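# Put four cartons flat into the blue container

## Task

Move every one of the four cartons into the blue container so each rests flat on the container floor with the same face on top as it had originally; a carton counts only if it stays there without the robot holding it. At the end, release suction and move the tool away.

## Robot and tools

Robot: a single six-joint arm (uf850 type) ending in a vacuum suction cup, with one wrist camera, cam_wrist (504x504, fisheye). There is only one arm, so every row describes just that arm.

Frame: the scene frame has its origin on the table surface right under the arm base, +z up, +x forward, +y to the left when facing along +x. Positions are metres, orientations are quaternions written w first (qw, qx, qy, qz). The reported cup point is the centre of the suction cup rim; the cup points along the cup point's own +z axis, so a downward-facing cup has its +z pointing toward -z of the scene. The printed position can be slightly wrong, more so when the arm reaches far. Behind the rim (from roughly 4 cm back) the tool body and camera stick out up to about 9 cm sideways, so leave room near container walls.

Row format: one list of 8 plain numbers: x, y, z, qw, qx, qy, qz, suction. The first seven are an absolute target pose of the cup point in the scene frame (not an offset). The eighth is the suction command in [-1, 1]: above 0.01 means on, 0.01 or less means off, and it remains as last set. Repeat the desired quaternion in every row rather than copying the possibly drifted one from the last result. A target more than 0.6 m away from the last reported position along any axis of the cup point's frame is refused and nothing moves.

Tools:
- execute_actions: argument actions is a list holding zero or one item. Empty list: just read the state. Item with rows (1 to 15 rows) and optional steps (1 to 15, default 15): each row is applied for one control step of 1/30 s, the last row repeats to fill the steps. Item with only steps (up to 300): a wait counted from the previous result, including reply time. Optional pictures boolean controls image return.
- move: target is one 8-number row as above (absolute pose plus suction, suction applied at the start); speed in m/s from 0.002 to 0.5 (default 0.25), rotation capped at twice that in rad/s. It drives a straight-line path lasting 0.5 to 10 s; longer paths stop short. It does not avoid obstacles, and the real arm may lag or overshoot the path speed. Result adds a move: line: done (at rest near target), off_target, moving, held, or fault, plus limits such as paced (pose clipped) or held (clearance check blocked steps; the arm may then jump faster), and the distance to target.
- wait: seconds from 0 to 10; the robot gets nothing new.
- zoom_image: camera "cam_wrist", region [x0, y0, x1, y1] in pixels from the image top-left, at most 504 by 504.
- read_manual: returns only licence text; no use for control.
- finished_scene: scene = the current scene number; ends and grades the scene, irreversible.

Motion facts: every control step, the commanded pose is clipped to within 70 mm and 16 degrees of the measured pose, so a far target needs several actions; after an execute_actions call the arm continues only to the last clipped pose. Check the reported pose and send the remainder. Position is favoured over orientation when both cannot be met. Joints turn at most 3.14 rad/s. Joint limits (rad): waist and forearm roll and wrist roll ±6.283, shoulder ±2.304, elbow -4.224 to 0.061, wrist pitch ±2.164.

Result lines: the state line shows cup pose and velocities; suction_measured shows vacuum (near 0 = no seal, 0.83 or more = airtight); part_present turns 1 at 0.50 and back to 0 below 0.45. "pose unreachable" and HELD mark steps where the clearance check altered or blocked the command. "Hand target" gives the pose the controller is heading for. MOTOR HOT appears from 65 °C; at 80 °C an OVER-TEMPERATURE FAULT brakes the arm until cool, so avoid holding loads for long while thinking.

Picking: switch suction on and press the 36 mm rim flat against a smooth carton face so the whole rim touches; avoid seams, holes and carton edges under the cup. Under vacuum the cup shortens, so the carton sits up to ~12 mm nearer the tool than the cup point suggests. Keep the cup facing down and do not flip cartons, so the top stays up. To release, lower the carton until it rests on the container floor, set suction off, then rise at least 15 mm. If the cup sticks to the table, turning suction off frees it.

Avoid: fast moves into contact and targets well beyond a contact point (both press harder); torque faults (waist/shoulder 56.4, elbow 47, forearm roll 25.3, wrist pitch/roll 17.8 N m) stop the arm, back it off and pause 10 s. Never drop or knock anything off the table. Objects may occasionally get nudged by outside pushes, so recheck placements before finishing. End with suction off and the tool lifted clear.

Each tool is called after "Emit:" as name(argument=value, ...) on one line, values as JSON.

## Session

I'll start by looking at the current state.

Emit:
execute_actions(actions=[])

Scene clock: 0.00 s of 6000.00 s.
end_effector_position=(+0.5988, +0.0213, +0.2778) suction_measured=0.00 part_present=0 end_effector_quat_wxyz=(+0.001, -0.014, +1.000, -0.003) end_effector_velocity=(-0.000, +0.000, -0.000) end_effector_angular_velocity=(+0.000, -0.001, -0.001)
Joint positions: [-0.003 -0.533 -1.293  0.001 -0.761 -1.567]
Joint velocities: [0.    0.    0.001 0.    0.001 0.001]
Motor temperatures (°C, as the motors report them): [23 23 26 23 22 27]
Hand target: +0.599, +0.021, +0.278; +0.001, -0.014, +1.000, -0.003

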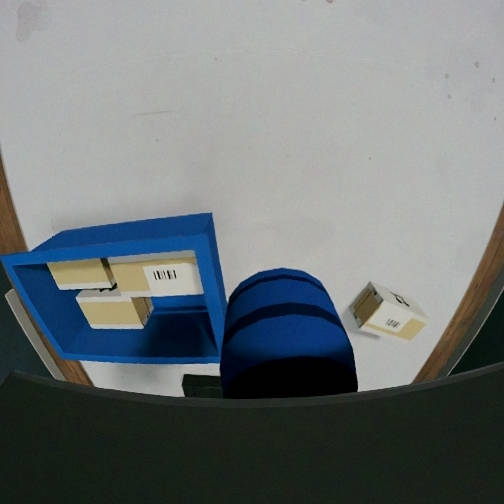

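Emit:
zoom_image(camera="cam_wrist", region=[0, 190, 252, 400])

Emit:
zoom_image(camera="cam_wrist", region=[320, 240, 480, 380])

Region (0, 190, 252, 400) of cam_wrist's 504x504 image, scaled by 2.000, with more detail than that image has.

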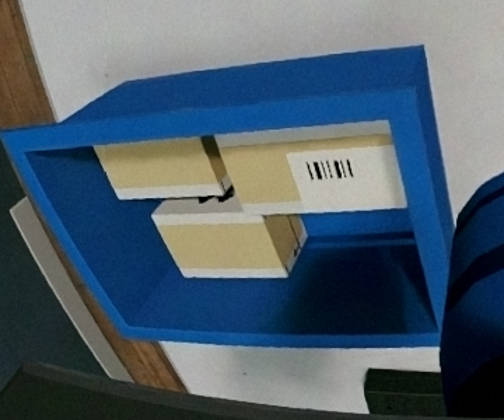

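Region (320, 240, 480, 380) of cam_wrist's 504x504 image, scaled by 3.150, with more detail than that image has; it fills the top 441 rows of this view, and the rest is white.

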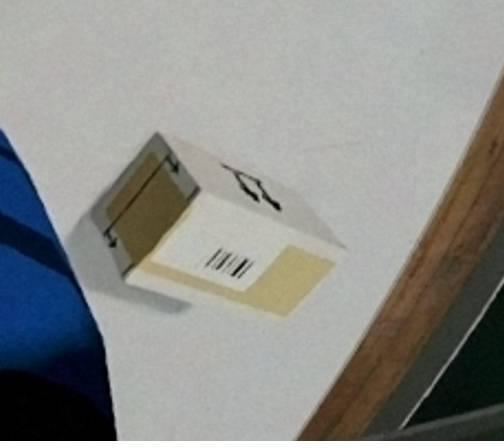

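Emit:
move(target=[0.395, 0.265, 0.30, 0, 0, 1, 0, -1], speed=0.3)

Scene clock: 62.63 s of 6000.00 s.
end_effector_position=(+0.3960, +0.2654, +0.3001) suction_measured=0.00 part_present=0 end_effector_quat_wxyz=(-0.000, +0.000, +1.000, -0.000) end_effector_velocity=(-0.001, +0.001, -0.000) end_effector_angular_velocity=(-0.001, +0.001, -0.001)
Joint positions: [ 0.547 -0.221 -0.929  0.011 -0.709 -0.996]
Joint velocities: [ 0.003  0.001  0.001 -0.    -0.001  0.004]
Motor temperatures (°C, as the motors report them): [23 24 26 23 22 27]
Hand target: +0.396, +0.266, +0.300; -0.000, +0.000, +1.000, -0.000
Off the commanded pose: 0.001 m, 0 deg.
After step 90, 58.10 s passed at rest.
move: done

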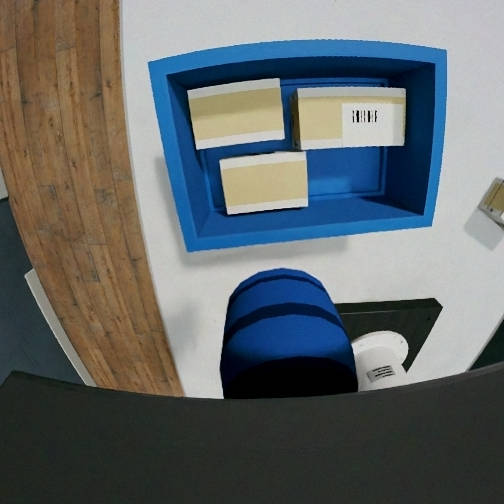

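Emit:
zoom_image(camera="cam_wrist", region=[130, 30, 470, 270])

Region (130, 30, 470, 270) of cam_wrist's 504x504 image, scaled by 1.482, with more detail than that image has; it fills the top 356 rows of this view, and the rest is white.

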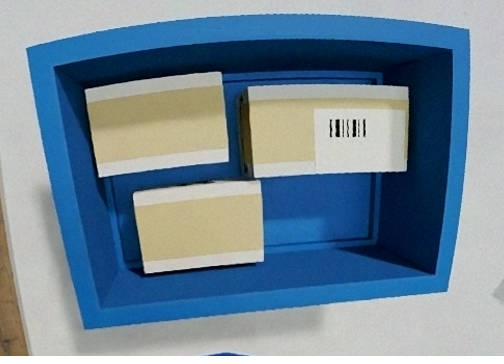

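Emit:
zoom_image(camera="cam_wrist", region=[180, 70, 420, 230])

Region (180, 70, 420, 230) of cam_wrist's 504x504 image, scaled by 2.100, with more detail than that image has.

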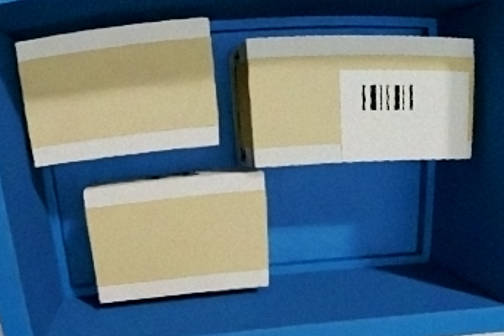

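Emit:
move(target=[0.399, 0.260, 0.16, 0, -0.052, 0.9986, 0, -1], speed=0.25)

Scene clock: 183.63 s of 6000.00 s.
end_effector_position=(+0.3992, +0.2601, +0.1603) suction_measured=0.00 part_present=0 end_effector_quat_wxyz=(+0.000, -0.052, +0.999, +0.000) end_effector_velocity=(-0.002, -0.001, -0.003) end_effector_angular_velocity=(-0.004, +0.006, -0.001)
Joint positions: [ 0.536 -0.459 -0.856  0.019 -0.396 -1.12 ]
Joint velocities: [-0.    -0.004  0.002  0.001 -0.001  0.   ]
Motor temperatures (°C, as the motors report them): [23 24 26 23 22 27]
Hand target: +0.399, +0.260, +0.160; +0.000, -0.052, +0.999, -0.000
Off the commanded pose: 0.000 m, 0 deg.
After step 90, 117.00 s passed at rest.
move: done

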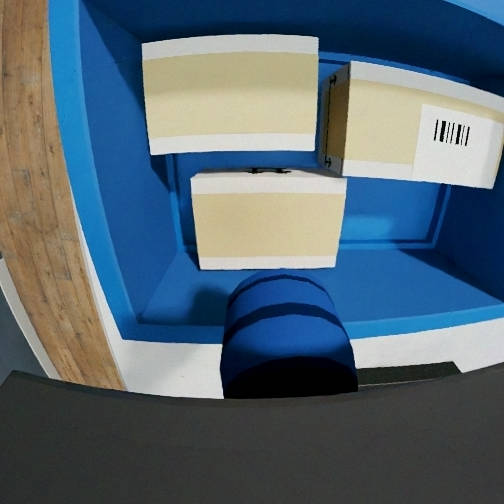

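Emit:
move(target=[0.3985, 0.2590, 0.088, 0, -0.052, 0.9986, 0, -1], speed=0.12)

Scene clock: 207.90 s of 6000.00 s.
end_effector_position=(+0.3986, +0.2591, +0.0882) suction_measured=0.00 part_present=0 end_effector_quat_wxyz=(+0.000, -0.052, +0.999, +0.000) end_effector_velocity=(+0.000, -0.000, -0.001) end_effector_angular_velocity=(+0.000, -0.000, -0.002)
Joint positions: [ 0.536 -0.614 -0.863  0.03  -0.248 -1.133]
Joint velocities: [-0.001 -0.002 -0.001  0.001  0.001  0.001]
Motor temperatures (°C, as the motors report them): [23 24 26 23 22 27]
Hand target: +0.398, +0.259, +0.088; +0.000, -0.052, +0.999, -0.000
Off the commanded pose: 0.000 m, 0 deg.
After step 90, 20.30 s passed at rest.
move: done

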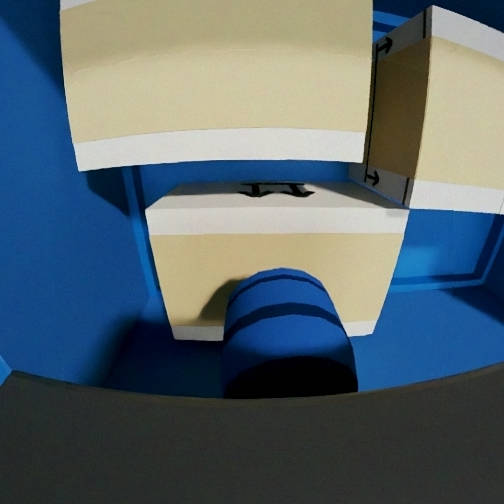

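Emit:
move(target=[0.3985, 0.2590, 0.068, 0, -0.052, 0.9986, 0, 1], speed=0.02)

Scene clock: 212.03 s of 6000.00 s.
end_effector_position=(+0.3985, +0.2590, +0.0680) suction_measured=0.00 part_present=0 end_effector_quat_wxyz=(+0.000, -0.052, +0.999, -0.000) end_effector_velocity=(+0.001, +0.000, +0.000) end_effector_angular_velocity=(+0.001, -0.002, -0.001)
Joint positions: [ 0.536 -0.661 -0.871  0.036 -0.21  -1.139]
Joint velocities: [-0.001  0.001 -0.001  0.     0.001  0.   ]
Motor temperatures (°C, as the motors report them): [23 24 26 23 22 27]
Hand target: +0.398, +0.259, +0.068; +0.000, -0.052, +0.999, -0.000
Off the commanded pose: 0.000 m, 0 deg.
move: done

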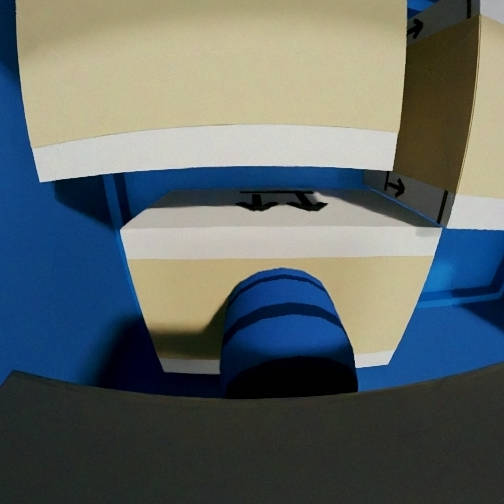

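Emit:
move(target=[0.3985, 0.2590, 0.061, 0, -0.052, 0.9986, 0, 1], speed=0.01)

Scene clock: 221.60 s of 6000.00 s.
end_effector_position=(+0.3985, +0.2590, +0.0610) suction_measured=0.95 part_present=1 end_effector_quat_wxyz=(+0.000, -0.052, +0.999, -0.000) end_effector_velocity=(+0.000, +0.000, +0.000) end_effector_angular_velocity=(+0.000, -0.000, +0.002)
Joint positions: [ 0.536 -0.677 -0.875  0.039 -0.197 -1.141]
Joint velocities: [ 0.001  0.    -0.    -0.001  0.    -0.001]
Motor temperatures (°C, as the motors report them): [23 24 26 23 22 27]
Hand target: +0.398, +0.259, +0.061; +0.000, -0.052, +0.999, -0.000
Off the commanded pose: 0.000 m, 0 deg.
After step 90, 5.63 s passed at rest.
move: done

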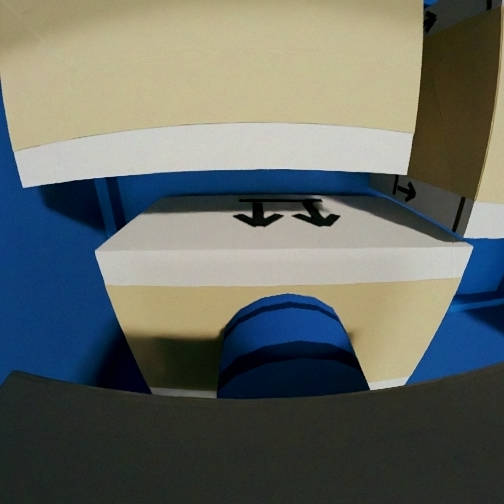

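Emit:
move(target=[0.3960, 0.2829, 0.065, 0, -0.052, 0.9986, 0, 1], speed=0.04)

Scene clock: 229.43 s of 6000.00 s.
end_effector_position=(+0.3961, +0.2828, +0.0650) suction_measured=0.95 part_present=1 end_effector_quat_wxyz=(-0.000, -0.052, +0.999, -0.000) end_effector_velocity=(-0.000, -0.001, -0.000) end_effector_angular_velocity=(-0.001, +0.001, -0.002)
Joint positions: [ 0.58  -0.684 -0.906  0.035 -0.221 -1.093]
Joint velocities: [-0.001 -0.     0.    -0.    -0.001  0.001]
Motor temperatures (°C, as the motors report them): [23 24 26 23 22 27]
Hand target: +0.396, +0.283, +0.065; -0.000, -0.052, +0.999, -0.000
Off the commanded pose: 0.000 m, 0 deg.
After step 90, 3.93 s passed at rest.
move: done

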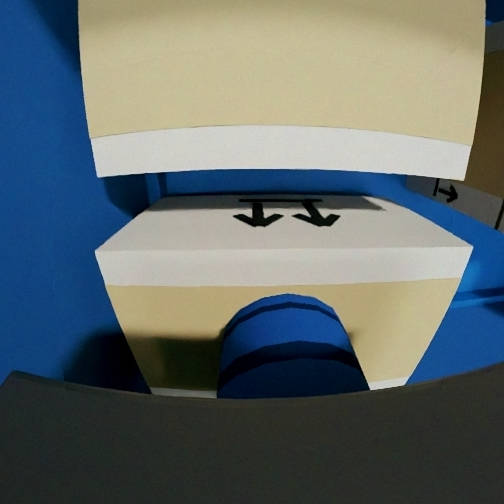

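Emit:
move(target=[0.3960, 0.2829, 0.054, 0, -0.052, 0.9986, 0, 1], speed=0.015)

Scene clock: 236.57 s of 6000.00 s.
end_effector_position=(+0.3960, +0.2829, +0.0540) suction_measured=0.95 part_present=1 end_effector_quat_wxyz=(+0.000, -0.052, +0.999, -0.000) end_effector_velocity=(+0.001, +0.000, -0.000) end_effector_angular_velocity=(+0.001, -0.002, -0.000)
Joint positions: [ 0.58  -0.709 -0.911  0.038 -0.201 -1.096]
Joint velocities: [-0.    -0.    -0.     0.     0.002 -0.   ]
Motor temperatures (°C, as the motors report them): [23 24 26 23 22 27]
Hand target: +0.396, +0.283, +0.054; +0.000, -0.052, +0.999, -0.000
Off the commanded pose: 0.000 m, 0 deg.
After step 90, 3.17 s passed at rest.
move: done

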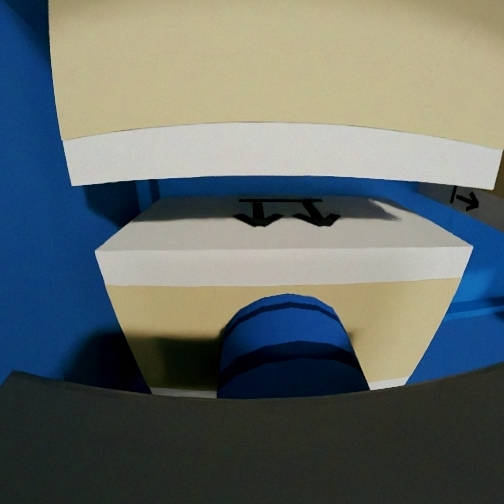

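Emit:
move(target=[0.3960, 0.2829, 0.0515, 0, -0.052, 0.9986, 0, 1], speed=0.01)

Scene clock: 253.53 s of 6000.00 s.
end_effector_position=(+0.3964, +0.2832, +0.0528) suction_measured=0.95 part_present=1 end_effector_quat_wxyz=(+0.000, -0.052, +0.999, +0.000) end_effector_velocity=(+0.001, +0.001, +0.000) end_effector_angular_velocity=(+0.006, -0.009, +0.001)
Joint positions: [ 0.58  -0.712 -0.913  0.039 -0.2   -1.097]
Joint velocities: [-0.     0.003  0.004 -0.     0.012 -0.002]
Motor temperatures (°C, as the motors report them): [23 24 26 23 22 27]
Hand target: +0.396, +0.283, +0.052; -0.000, -0.052, +0.999, -0.000
Off the commanded pose: 0.001 m, 0 deg.
After step 90, 13.27 s passed at rest.
move: done

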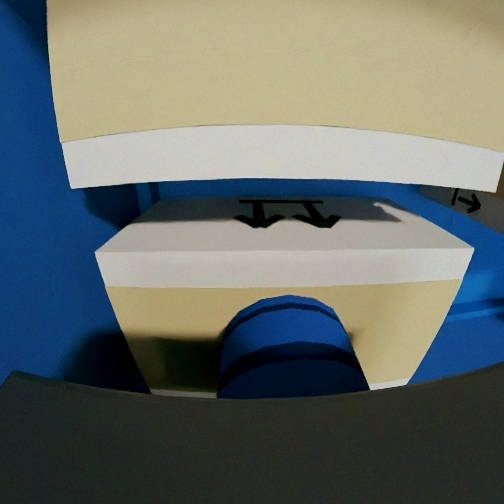

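Emit:
execute_actions(actions=[{"rows": [[0.3960, 0.2829, 0.0535, 0, -0.052, 0.9986, 0, -1]], "steps": 12}], pictures=false)

Emit:
move(target=[0.3960, 0.2829, 0.09, 0, -0.052, 0.9986, 0, -1], speed=0.05)

Scene clock: 262.77 s of 6000.00 s.
end_effector_position=(+0.3965, +0.2833, +0.0535) suction_measured=0.00 part_present=0 end_effector_quat_wxyz=(+0.001, -0.052, +0.999, +0.001) end_effector_velocity=(-0.001, -0.001, -0.000) end_effector_angular_velocity=(-0.002, +0.003, -0.001)
Joint positions: [ 0.58  -0.71  -0.912  0.038 -0.199 -1.096]
Joint velocities: [-0.    -0.    -0.     0.001 -0.004 -0.   ]
Motor temperatures (°C, as the motors report them): [23 24 26 23 22 27]
Hand target: +0.396, +0.283, +0.054; +0.000, -0.052, +0.999, +0.000
Off the commanded pose: 0.001 m, 0 deg.
Steps of this call (steps 1 to 90: nothing new was sent; then 5.83 s passed at rest; steps 91 to 102: all 12 steps of this action). Readings (end_effector_position | what the end effector reports):
91: (+0.3965, +0.2832, +0.0528) | suction_measured=0.56 part_present=1
92: (+0.3966, +0.2833, +0.0533) | suction_measured=0.04 part_present=0
94: (+0.3967, +0.2835, +0.0535) | suction_measured=0.00 part_present=0
98: (+0.3966, +0.2834, +0.0535) | suction_measured=0.00 part_present=0
102: the state above

Scene clock: 264.03 s of 6000.00 s.
end_effector_position=(+0.3959, +0.2829, +0.0899) suction_measured=0.00 part_present=0 end_effector_quat_wxyz=(-0.000, -0.052, +0.999, -0.000) end_effector_velocity=(-0.001, +0.000, +0.000) end_effector_angular_velocity=(-0.001, +0.001, +0.002)
Joint positions: [ 0.58  -0.627 -0.895  0.029 -0.267 -1.087]
Joint velocities: [ 0.001  0.001  0.001 -0.001 -0.001  0.   ]
Motor temperatures (°C, as the motors report them): [23 24 26 23 22 27]
Hand target: +0.396, +0.283, +0.090; -0.000, -0.052, +0.999, +0.000
Off the commanded pose: 0.000 m, 0 deg.
move: done

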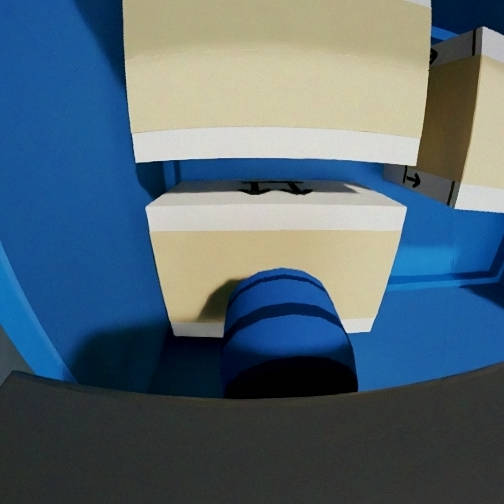

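Emit:
move(target=[0.355, -0.25, 0.27, 0, 0, 1, 0, -1], speed=0.3)

Scene clock: 272.93 s of 6000.00 s.
end_effector_position=(+0.3534, -0.2494, +0.2700) suction_measured=0.00 part_present=0 end_effector_quat_wxyz=(+0.000, -0.000, +1.000, +0.001) end_effector_velocity=(+0.001, -0.002, +0.002) end_effector_angular_velocity=(-0.002, -0.004, -0.001)
Joint positions: [-0.655 -0.177 -0.789  0.009 -0.62  -2.198]
Joint velocities: [-0.003  0.    -0.004  0.001 -0.001 -0.002]
Motor temperatures (°C, as the motors report them): [23 24 26 23 22 27]
Hand target: +0.353, -0.250, +0.270; +0.000, -0.000, +1.000, +0.001
Off the commanded pose: 0.002 m, 0 deg.
After step 90, 3.60 s passed at rest.
move: done

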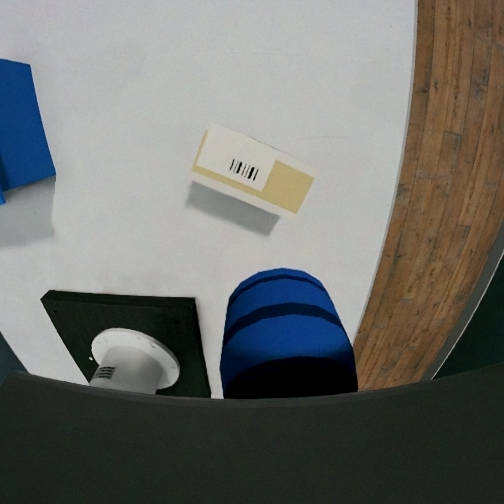

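Emit:
zoom_image(camera="cam_wrist", region=[170, 100, 338, 240])

Region (170, 100, 338, 240) of cam_wrist's 504x504 image, scaled by 3.000, with more detail than that image has.

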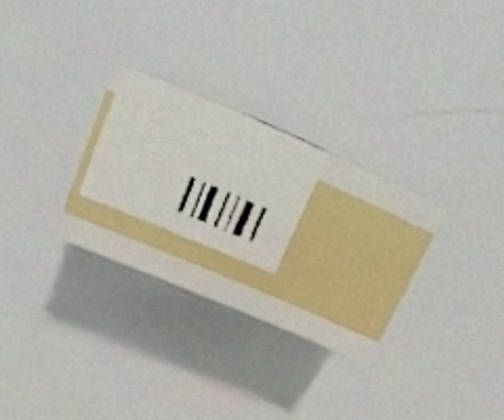

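Emit:
move(target=[0.3758, -0.2364, 0.13, 0, 0.2012, 0.9795, 0, -1], speed=0.25)

Scene clock: 326.50 s of 6000.00 s.
end_effector_position=(+0.3759, -0.2367, +0.1302) suction_measured=0.00 part_present=0 end_effector_quat_wxyz=(+0.000, +0.201, +0.980, -0.000) end_effector_velocity=(+0.000, -0.000, -0.001) end_effector_angular_velocity=(-0.002, +0.001, -0.005)
Joint positions: [-0.601 -0.479 -0.772  0.012 -0.299 -1.742]
Joint velocities: [ 0.001 -0.003 -0.001 -0.008  0.002  0.013]
Motor temperatures (°C, as the motors report them): [23 24 26 23 22 27]
Hand target: +0.376, -0.237, +0.130; -0.000, +0.201, +0.980, -0.000
Off the commanded pose: 0.000 m, 0 deg.
After step 90, 49.33 s passed at rest.
move: done

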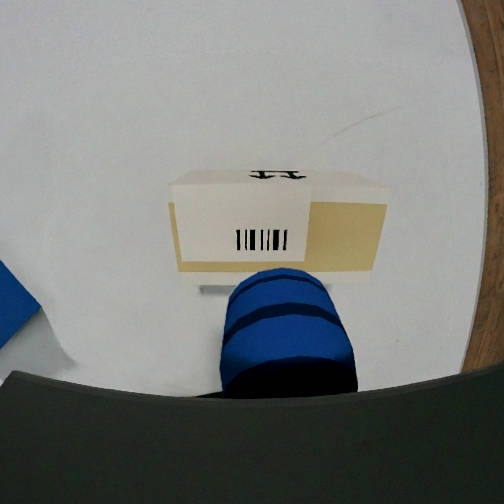

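Emit:
zoom_image(camera="cam_wrist", region=[150, 150, 410, 310])

Region (150, 150, 410, 310) of cam_wrist's 504x504 image, scaled by 1.938, with more detail than that image has; it fills the top 310 rows of this view, and the rest is white.

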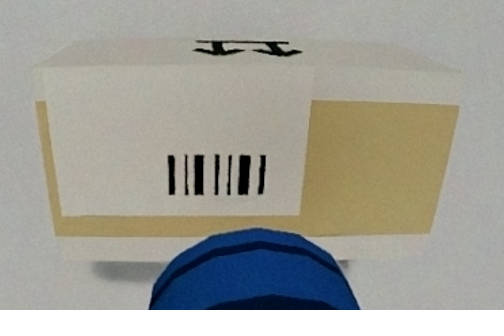

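Emit:
move(target=[0.3787, -0.2379, 0.072, 0, 0.2012, 0.9795, 0, -1], speed=0.12)

Emit:
move(target=[0.3787, -0.2379, 0.054, 0, 0.2012, 0.9795, 0, 1], speed=0.02)

Scene clock: 352.80 s of 6000.00 s.
end_effector_position=(+0.3788, -0.2380, +0.0722) suction_measured=0.00 part_present=0 end_effector_quat_wxyz=(+0.000, +0.201, +0.980, -0.000) end_effector_velocity=(-0.000, +0.000, -0.001) end_effector_angular_velocity=(+0.000, +0.000, -0.001)
Joint positions: [-0.599 -0.622 -0.797  0.02  -0.181 -1.749]
Joint velocities: [ 0.    -0.001  0.     0.002  0.001 -0.001]
Motor temperatures (°C, as the motors report them): [23 24 26 23 22 27]
Hand target: +0.379, -0.238, +0.072; -0.000, +0.201, +0.980, -0.000
Off the commanded pose: 0.000 m, 0 deg.
After step 90, 22.47 s passed at rest.
move: done

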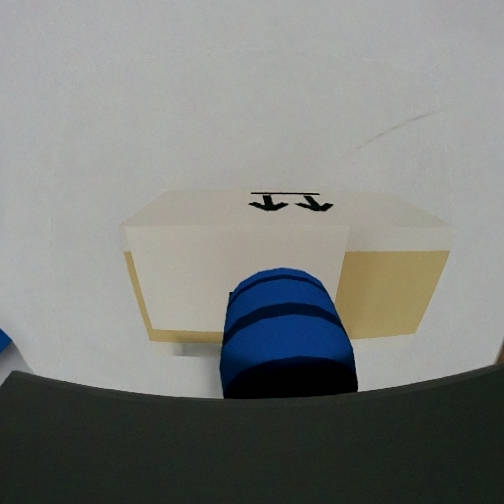

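Scene clock: 353.97 s of 6000.00 s.
end_effector_position=(+0.3787, -0.2379, +0.0540) suction_measured=0.93 part_present=1 end_effector_quat_wxyz=(+0.000, +0.201, +0.980, -0.000) end_effector_velocity=(+0.000, -0.000, +0.000) end_effector_angular_velocity=(-0.000, -0.001, -0.001)
Joint positions: [-0.599 -0.667 -0.806  0.026 -0.146 -1.755]
Joint velocities: [ 0.     0.001 -0.     0.001  0.     0.   ]
Motor temperatures (°C, as the motors report them): [23 24 26 23 22 27]
Hand target: +0.379, -0.238, +0.054; -0.000, +0.201, +0.980, -0.000
Off the commanded pose: 0.000 m, 0 deg.
move: done

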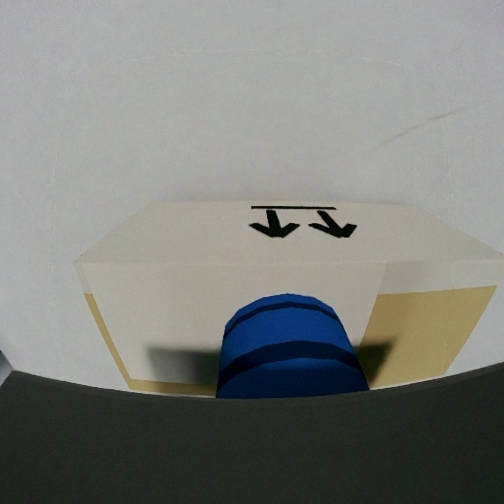

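Emit:
move(target=[0.3787, -0.2200, 0.195, 0, 0.2012, 0.9795, 0, 1], speed=0.15)

Scene clock: 362.03 s of 6000.00 s.
end_effector_position=(+0.3787, -0.2199, +0.1948) suction_measured=0.95 part_present=1 end_effector_quat_wxyz=(-0.000, +0.201, +0.980, +0.000) end_effector_velocity=(+0.000, -0.000, +0.001) end_effector_angular_velocity=(-0.001, -0.002, -0.001)
Joint positions: [-0.566 -0.327 -0.762  0.01  -0.442 -1.705]
Joint velocities: [ 0.     0.002 -0.     0.001 -0.     0.001]
Motor temperatures (°C, as the motors report them): [23 24 26 23 22 27]
Hand target: +0.379, -0.220, +0.195; +0.000, +0.201, +0.980, +0.000
Off the commanded pose: 0.000 m, 0 deg.
After step 90, 3.73 s passed at rest.
move: done

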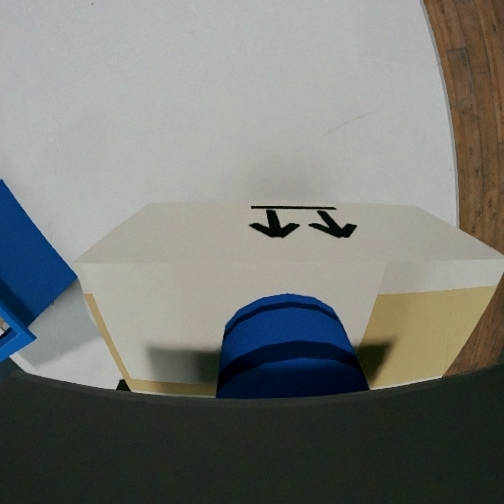

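Emit:
move(target=[0.4101, 0.1582, 0.20, 0, -0.052, 0.9986, 0, 1], speed=0.25)

Scene clock: 377.47 s of 6000.00 s.
end_effector_position=(+0.4113, +0.1578, +0.2000) suction_measured=0.95 part_present=1 end_effector_quat_wxyz=(-0.000, -0.052, +0.999, -0.000) end_effector_velocity=(+0.000, +0.001, +0.000) end_effector_angular_velocity=(+0.000, -0.001, -0.001)
Joint positions: [ 0.324 -0.312 -0.765  0.016 -0.456 -1.329]
Joint velocities: [ 0.002 -0.    -0.002 -0.    -0.001  0.003]
Motor temperatures (°C, as the motors report them): [23 24 26 23 22 27]
Hand target: +0.411, +0.158, +0.200; -0.000, -0.052, +0.999, -0.000
Off the commanded pose: 0.001 m, 0 deg.
After step 90, 10.50 s passed at rest.
move: done

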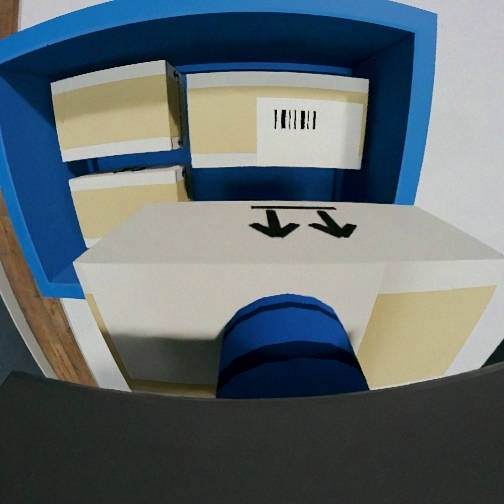

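Emit:
zoom_image(camera="cam_wrist", region=[40, 40, 440, 280])

Region (40, 40, 440, 280) of cam_wrist's 504x504 image, scaled by 1.260, with more detail than that image has; it fills the top 302 rows of this view, and the rest is white.

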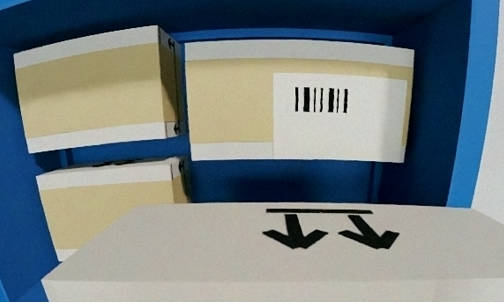

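Emit:
move(target=[0.4101, 0.1582, 0.135, 0, -0.052, 0.9986, 0, 1], speed=0.08)

Scene clock: 400.37 s of 6000.00 s.
end_effector_position=(+0.4102, +0.1582, +0.1351) suction_measured=0.95 part_present=1 end_effector_quat_wxyz=(+0.000, -0.052, +0.999, -0.000) end_effector_velocity=(+0.001, +0.000, +0.000) end_effector_angular_velocity=(+0.000, -0.001, +0.000)
Joint positions: [ 0.326 -0.45  -0.753  0.025 -0.303 -1.336]
Joint velocities: [ 0.    -0.    -0.002 -0.    -0.     0.   ]
Motor temperatures (°C, as the motors report them): [23 24 26 23 22 27]
Hand target: +0.410, +0.158, +0.135; +0.000, -0.052, +0.999, -0.000
Off the commanded pose: 0.000 m, 0 deg.
After step 90, 18.77 s passed at rest.
move: done

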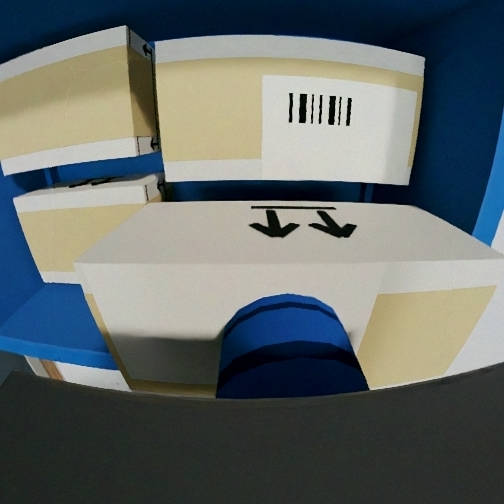

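Emit:
move(target=[0.4101, 0.1582, 0.085, 0, -0.052, 0.9986, 0, 1], speed=0.04)

Scene clock: 409.77 s of 6000.00 s.
end_effector_position=(+0.4102, +0.1582, +0.0851) suction_measured=0.95 part_present=1 end_effector_quat_wxyz=(+0.000, -0.052, +0.999, -0.000) end_effector_velocity=(+0.001, +0.000, +0.000) end_effector_angular_velocity=(+0.000, -0.000, +0.001)
Joint positions: [ 0.327 -0.571 -0.764  0.039 -0.194 -1.35 ]
Joint velocities: [-0.    -0.001 -0.001  0.001 -0.    -0.002]
Motor temperatures (°C, as the motors report them): [23 24 26 23 22 27]
Hand target: +0.410, +0.158, +0.085; +0.000, -0.052, +0.999, -0.000
Off the commanded pose: 0.000 m, 0 deg.
After step 90, 4.87 s passed at rest.
move: done

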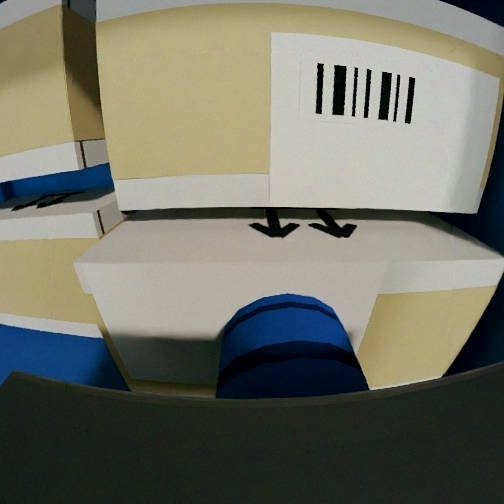

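Emit:
move(target=[0.4101, 0.1582, 0.057, 0, -0.052, 0.9986, 0, 1], speed=0.025)

Scene clock: 414.37 s of 6000.00 s.
end_effector_position=(+0.4118, +0.1589, +0.0594) suction_measured=0.95 part_present=1 end_effector_quat_wxyz=(+0.001, -0.052, +0.999, +0.001) end_effector_velocity=(-0.001, -0.001, -0.001) end_effector_angular_velocity=(+0.003, -0.008, -0.000)
Joint positions: [ 0.328 -0.636 -0.779  0.055 -0.141 -1.365]
Joint velocities: [-0.001  0.002  0.008  0.002  0.014 -0.003]
Motor temperatures (°C, as the motors report them): [23 24 26 23 22 27]
Hand target: +0.410, +0.158, +0.057; +0.000, -0.052, +0.999, -0.000
Off the commanded pose: 0.003 m, 0 deg.
After step 90, 0.27 s passed at rest.
move: done

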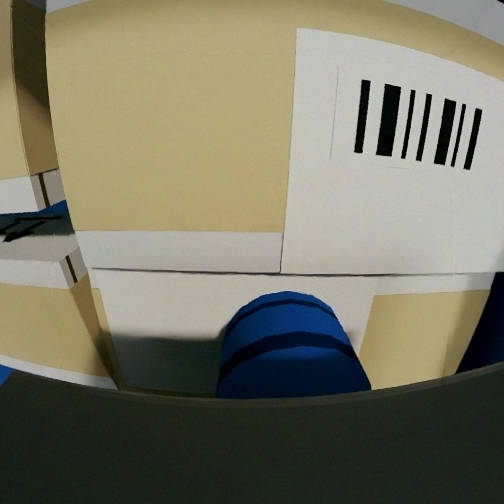

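Emit:
execute_actions(actions=[{"rows": [[0.4101, 0.1582, 0.0595, 0, -0.052, 0.9986, 0, 1],[0.4101, 0.1582, 0.0595, 0, -0.052, 0.9986, 0, 1],[0.4101, 0.1582, 0.0595, 0, -0.052, 0.9986, 0, 1],[0.4101, 0.1582, 0.0595, 0, -0.052, 0.9986, 0, 1],[0.4101, 0.1582, 0.0595, 0, -0.052, 0.9986, 0, 1],[0.4101, 0.1582, 0.0595, 0, -0.052, 0.9986, 0, 1],[0.4101, 0.1582, 0.060, 0, -0.052, 0.9986, 0, -1]], "steps": 15}])

Scene clock: 458.00 s of 6000.00 s.
end_effector_position=(+0.4115, +0.1587, +0.0608) suction_measured=0.00 part_present=0 end_effector_quat_wxyz=(+0.002, -0.052, +0.999, +0.001) end_effector_velocity=(-0.000, -0.000, -0.000) end_effector_angular_velocity=(-0.001, +0.004, -0.000)
Joint positions: [ 0.328 -0.632 -0.777  0.053 -0.142 -1.364]
Joint velocities: [-0.    -0.001 -0.002 -0.001 -0.006  0.001]
Motor temperatures (°C, as the motors report them): [23 24 26 23 22 27]
Hand target: +0.410, +0.158, +0.060; +0.000, -0.052, +0.999, -0.000
Off the commanded pose: 0.002 m, 0 deg.
Steps of this call (steps 1 to 90: nothing new was sent; then 40.13 s passed at rest; steps 91 to 105: all 15 steps of this action). Readings (end_effector_position | what the end effector reports):
91: (+0.4120, +0.1589, +0.0594) | suction_measured=0.95 part_present=1
92: (+0.4119, +0.1589, +0.0598) | suction_measured=0.95 part_present=1
94: (+0.4115, +0.1587, +0.0603) | suction_measured=0.95 part_present=1
98: (+0.4116, +0.1588, +0.0605) | suction_measured=0.05 part_present=0
105: the state above

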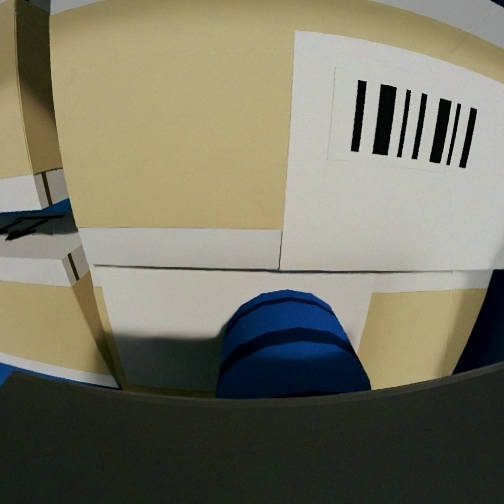

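Emit:
move(target=[0.4101, 0.1582, 0.085, 0, -0.052, 0.9986, 0, -1], speed=0.04)

Scene clock: 471.43 s of 6000.00 s.
end_effector_position=(+0.4099, +0.1582, +0.0849) suction_measured=0.00 part_present=0 end_effector_quat_wxyz=(-0.000, -0.052, +0.999, -0.000) end_effector_velocity=(+0.000, +0.000, +0.000) end_effector_angular_velocity=(+0.000, -0.001, -0.000)
Joint positions: [ 0.327 -0.571 -0.764  0.039 -0.195 -1.351]
Joint velocities: [ 0.     0.001  0.     0.     0.    -0.   ]
Motor temperatures (°C, as the motors report them): [23 23 26 23 22 27]
Hand target: +0.410, +0.158, +0.085; -0.000, -0.052, +0.999, +0.000
Off the commanded pose: 0.000 m, 0 deg.
After step 90, 9.53 s passed at rest.
move: done

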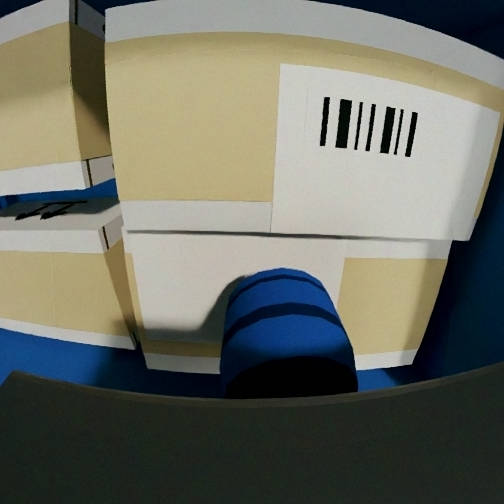

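Emit:
zoom_image(camera="cam_wrist", region=[60, 160, 504, 400])

Region (60, 160, 504, 400) of cam_wrist's 504x504 image, scaled by 1.135, with more detail than that image has; it fills the top 272 rows of this view, and the rest is white.

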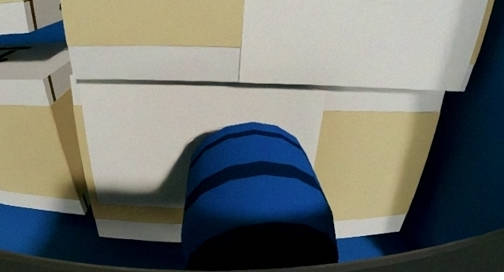

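Emit:
move(target=[0.400, 0.200, 0.24, 0, -0.052, 0.9986, 0, -1], speed=0.15)

Scene clock: 509.83 s of 6000.00 s.
end_effector_position=(+0.4000, +0.2000, +0.2398) suction_measured=0.00 part_present=0 end_effector_quat_wxyz=(-0.000, -0.052, +0.999, +0.000) end_effector_velocity=(-0.001, +0.000, +0.001) end_effector_angular_velocity=(-0.000, +0.001, +0.000)
Joint positions: [ 0.42  -0.249 -0.802  0.015 -0.553 -1.232]
Joint velocities: [ 0.001  0.002  0.     0.    -0.002  0.001]
Motor temperatures (°C, as the motors report them): [23 24 26 23 22 27]
Hand target: +0.400, +0.200, +0.240; -0.000, -0.052, +0.999, +0.000
Off the commanded pose: 0.000 m, 0 deg.
After step 90, 33.97 s passed at rest.
move: done

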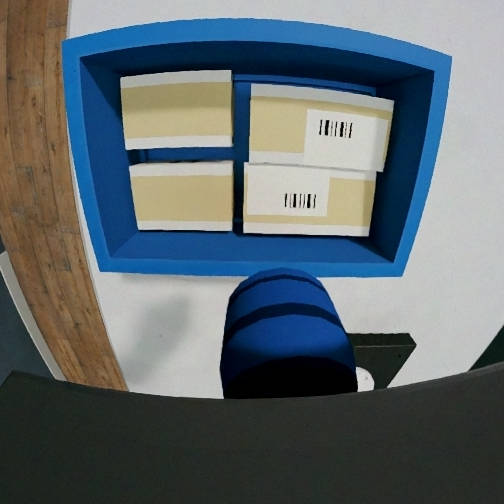

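Emit:
zoom_image(camera="cam_wrist", region=[100, 50, 440, 270])

Region (100, 50, 440, 270) of cam_wrist's 504x504 image, scaled by 1.482, with more detail than that image has; it fills the top 326 rows of this view, and the rest is white.

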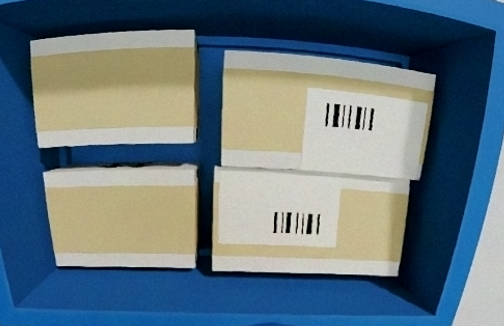

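Emit:
zoom_image(camera="cam_wrist", region=[225, 140, 425, 280])

Region (225, 140, 425, 280) of cam_wrist's 504x504 image, scaled by 2.520, with more detail than that image has; it fills the top 353 rows of this view, and the rest is white.

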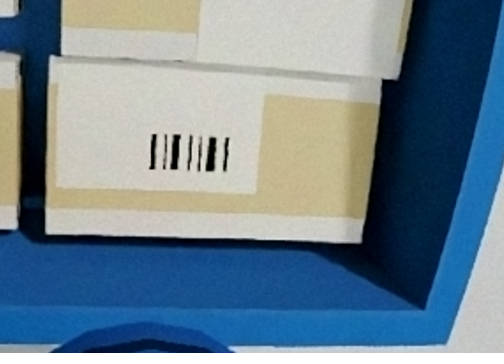

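Emit:
move(target=[0.312, 0.180, 0.19, 0, -0.052, 0.9986, 0, -1], speed=0.15)

Scene clock: 630.90 s of 6000.00 s.
end_effector_position=(+0.3122, +0.1804, +0.1902) suction_measured=0.00 part_present=0 end_effector_quat_wxyz=(+0.000, -0.052, +0.999, -0.000) end_effector_velocity=(-0.001, +0.000, -0.001) end_effector_angular_velocity=(-0.000, -0.000, +0.001)
Joint positions: [ 0.48  -0.163 -0.542  0.02  -0.379 -1.178]
Joint velocities: [ 0.001 -0.     0.002 -0.001  0.002  0.001]
Motor temperatures (°C, as the motors report them): [23 24 26 23 22 27]
Hand target: +0.312, +0.180, +0.190; +0.000, -0.052, +0.999, -0.000
Off the commanded pose: 0.000 m, 0 deg.
After step 90, 117.00 s passed at rest.
move: done

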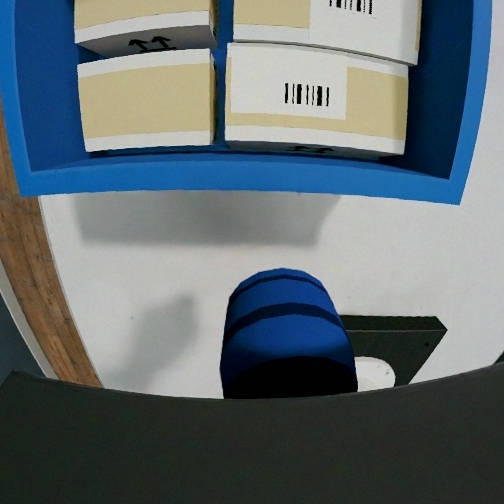

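Emit:
zoom_image(camera="cam_wrist", region=[60, 30, 480, 210])

Region (60, 30, 480, 210) of cam_wrist's 504x504 image, scaled by 1.200, with more detail than that image has; it fills the top 216 rows of this view, and the rest is white.

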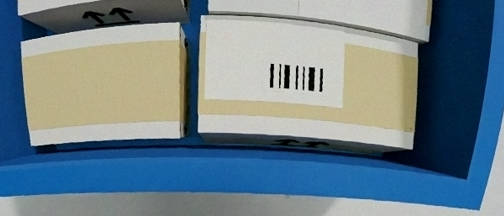

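Emit:
zoom_image(camera="cam_wrist", region=[200, 100, 440, 200])

Region (200, 100, 440, 200) of cam_wrist's 504x504 image, scaled by 2.100, with more detail than that image has; it fills the top 210 rows of this view, and the rest is white.

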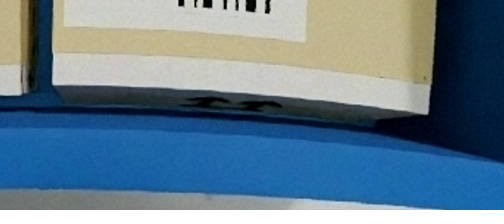

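Emit:
move(target=[0.4632, 0.1451, 0.16, 0, 0.9986, 0.052, 0, -1], speed=0.45)

Scene clock: 701.77 s of 6000.00 s.
end_effector_position=(+0.4630, +0.1446, +0.1599) suction_measured=0.00 part_present=0 end_effector_quat_wxyz=(-0.000, +0.999, +0.052, -0.000) end_effector_velocity=(+0.000, -0.000, -0.000) end_effector_angular_velocity=(-0.003, -0.001, -0.005)
Joint positions: [ 0.261 -0.479 -0.884  0.02  -0.406  1.744]
Joint velocities: [ 0.001 -0.001 -0.    -0.007  0.     0.012]
Motor temperatures (°C, as the motors report them): [23 24 26 23 22 27]
Hand target: +0.463, +0.145, +0.160; -0.000, +0.999, +0.052, +0.000
Off the commanded pose: 0.001 m, 0 deg.
After step 90, 63.87 s passed at rest.
move: done

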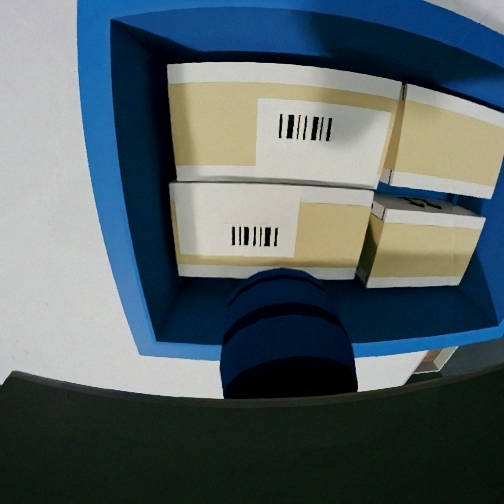

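Emit:
zoom_image(camera="cam_wrist", region=[150, 50, 504, 300])

Region (150, 50, 504, 300) of cam_wrist's 504x504 image, scaled by 1.424, with more detail than that image has; it fills the top 356 rows of this view, and the rest is white.

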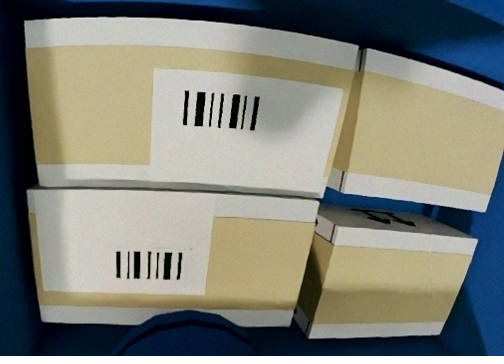

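Emit:
move(target=[0.4607, 0.1408, 0.098, 0, 0.9986, 0.052, 0, -1], speed=0.1)

Scene clock: 776.63 s of 6000.00 s.
end_effector_position=(+0.4608, +0.1408, +0.0982) suction_measured=0.00 part_present=0 end_effector_quat_wxyz=(+0.000, +0.999, +0.052, +0.000) end_effector_velocity=(+0.000, -0.001, -0.001) end_effector_angular_velocity=(+0.000, -0.000, -0.002)
Joint positions: [ 0.256 -0.605 -0.881  0.027 -0.277  1.733]
Joint velocities: [-0.002 -0.001 -0.     0.     0.001  0.   ]
Motor temperatures (°C, as the motors report them): [23 24 26 23 22 27]
Hand target: +0.461, +0.141, +0.098; +0.000, +0.999, +0.052, +0.000
Off the commanded pose: 0.000 m, 0 deg.
After step 90, 70.90 s passed at rest.
move: done

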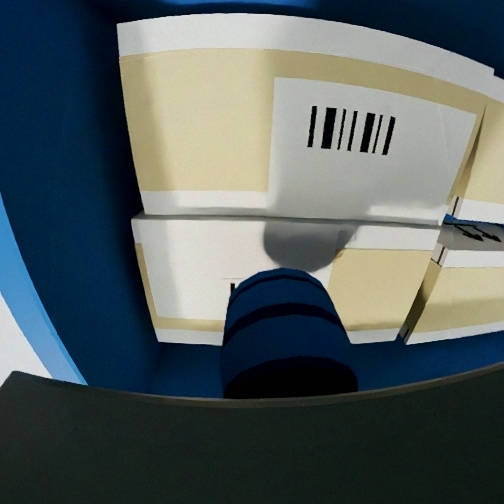

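Emit:
move(target=[0.4607, 0.1408, 0.076, 0, 0.9986, 0.052, 0, 1], speed=0.02)

Scene clock: 789.07 s of 6000.00 s.
end_effector_position=(+0.4607, +0.1408, +0.0760) suction_measured=0.00 part_present=0 end_effector_quat_wxyz=(+0.000, +0.999, +0.052, +0.000) end_effector_velocity=(+0.001, +0.000, -0.000) end_effector_angular_velocity=(+0.001, -0.002, +0.000)
Joint positions: [ 0.256 -0.655 -0.889  0.032 -0.235  1.728]
Joint velocities: [-0.    -0.    -0.    -0.     0.002 -0.   ]
Motor temperatures (°C, as the motors report them): [23 24 26 23 22 27]
Hand target: +0.461, +0.141, +0.076; +0.000, +0.999, +0.052, +0.000
Off the commanded pose: 0.000 m, 0 deg.
After step 90, 8.07 s passed at rest.
move: done

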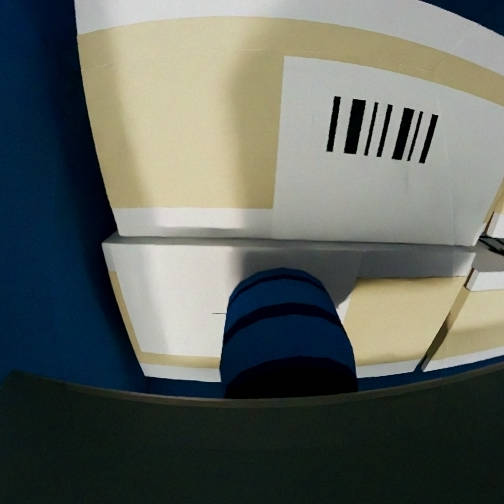

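Emit:
move(target=[0.4607, 0.1408, 0.069, 0, 0.9986, 0.052, 0, 1], speed=0.01)

Scene clock: 796.70 s of 6000.00 s.
end_effector_position=(+0.4607, +0.1408, +0.0690) suction_measured=0.95 part_present=1 end_effector_quat_wxyz=(+0.000, +0.999, +0.052, +0.000) end_effector_velocity=(+0.001, +0.001, +0.000) end_effector_angular_velocity=(+0.001, -0.002, +0.002)
Joint positions: [ 0.256 -0.671 -0.892  0.034 -0.222  1.726]
Joint velocities: [ 0.001  0.    -0.001 -0.001  0.001  0.   ]
Motor temperatures (°C, as the motors report them): [23 24 26 23 22 27]
Hand target: +0.461, +0.141, +0.069; +0.000, +0.999, +0.052, +0.000
Off the commanded pose: 0.000 m, 0 deg.
After step 90, 3.70 s passed at rest.
move: done

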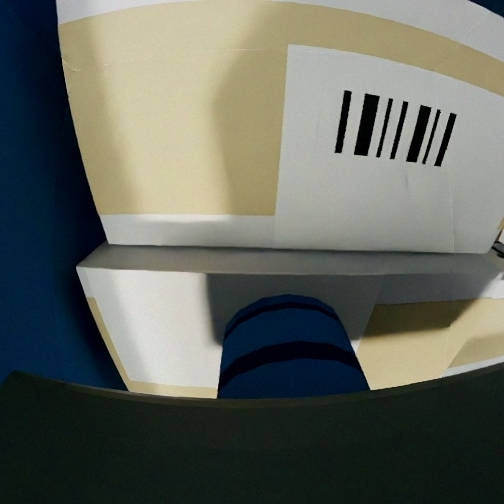

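Emit:
move(target=[0.4746, 0.1423, 0.070, 0, 0.9986, 0.052, 0, 1], speed=0.03)

Scene clock: 810.00 s of 6000.00 s.
end_effector_position=(+0.4745, +0.1422, +0.0700) suction_measured=0.95 part_present=1 end_effector_quat_wxyz=(-0.000, +0.999, +0.052, -0.000) end_effector_velocity=(-0.001, +0.000, -0.000) end_effector_angular_velocity=(-0.000, +0.001, +0.001)
Joint positions: [ 0.251 -0.689 -0.931  0.031 -0.244  1.723]
Joint velocities: [ 0.001  0.     0.001 -0.    -0.001  0.   ]
Motor temperatures (°C, as the motors report them): [23 24 26 23 22 27]
Hand target: +0.475, +0.142, +0.070; -0.000, +0.999, +0.052, -0.000
Off the commanded pose: 0.000 m, 0 deg.
After step 90, 9.57 s passed at rest.
move: done

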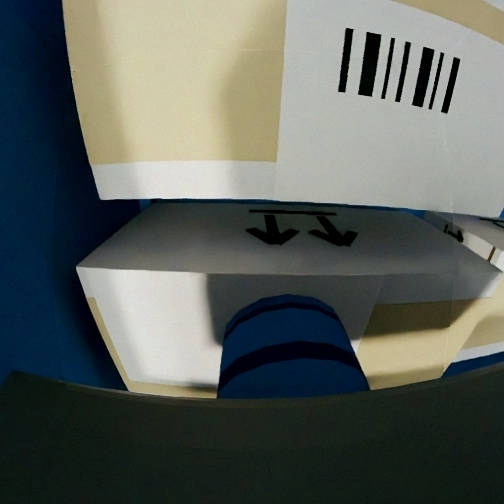

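Now lower it until it rests.

Emit:
move(target=[0.4746, 0.1423, 0.059, 0, 0.9986, 0.052, 0, 1], speed=0.012)

Scene clock: 813.90 s of 6000.00 s.
end_effector_position=(+0.4749, +0.1424, +0.0609) suction_measured=0.95 part_present=1 end_effector_quat_wxyz=(+0.000, +0.999, +0.052, -0.000) end_effector_velocity=(+0.000, -0.000, +0.000) end_effector_angular_velocity=(+0.001, -0.006, +0.002)
Joint positions: [ 0.251 -0.71  -0.938  0.033 -0.23   1.721]
Joint velocities: [-0.     0.002  0.004  0.     0.007 -0.002]
Motor temperatures (°C, as the motors report them): [23 24 26 23 22 27]
Hand target: +0.475, +0.142, +0.059; +0.000, +0.999, +0.052, -0.000
Off the commanded pose: 0.002 m, 0 deg.
move: done

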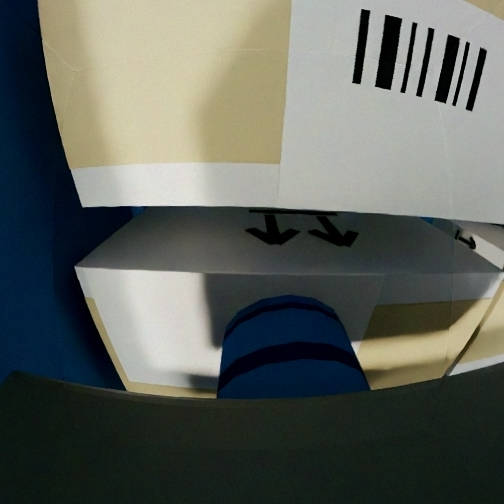

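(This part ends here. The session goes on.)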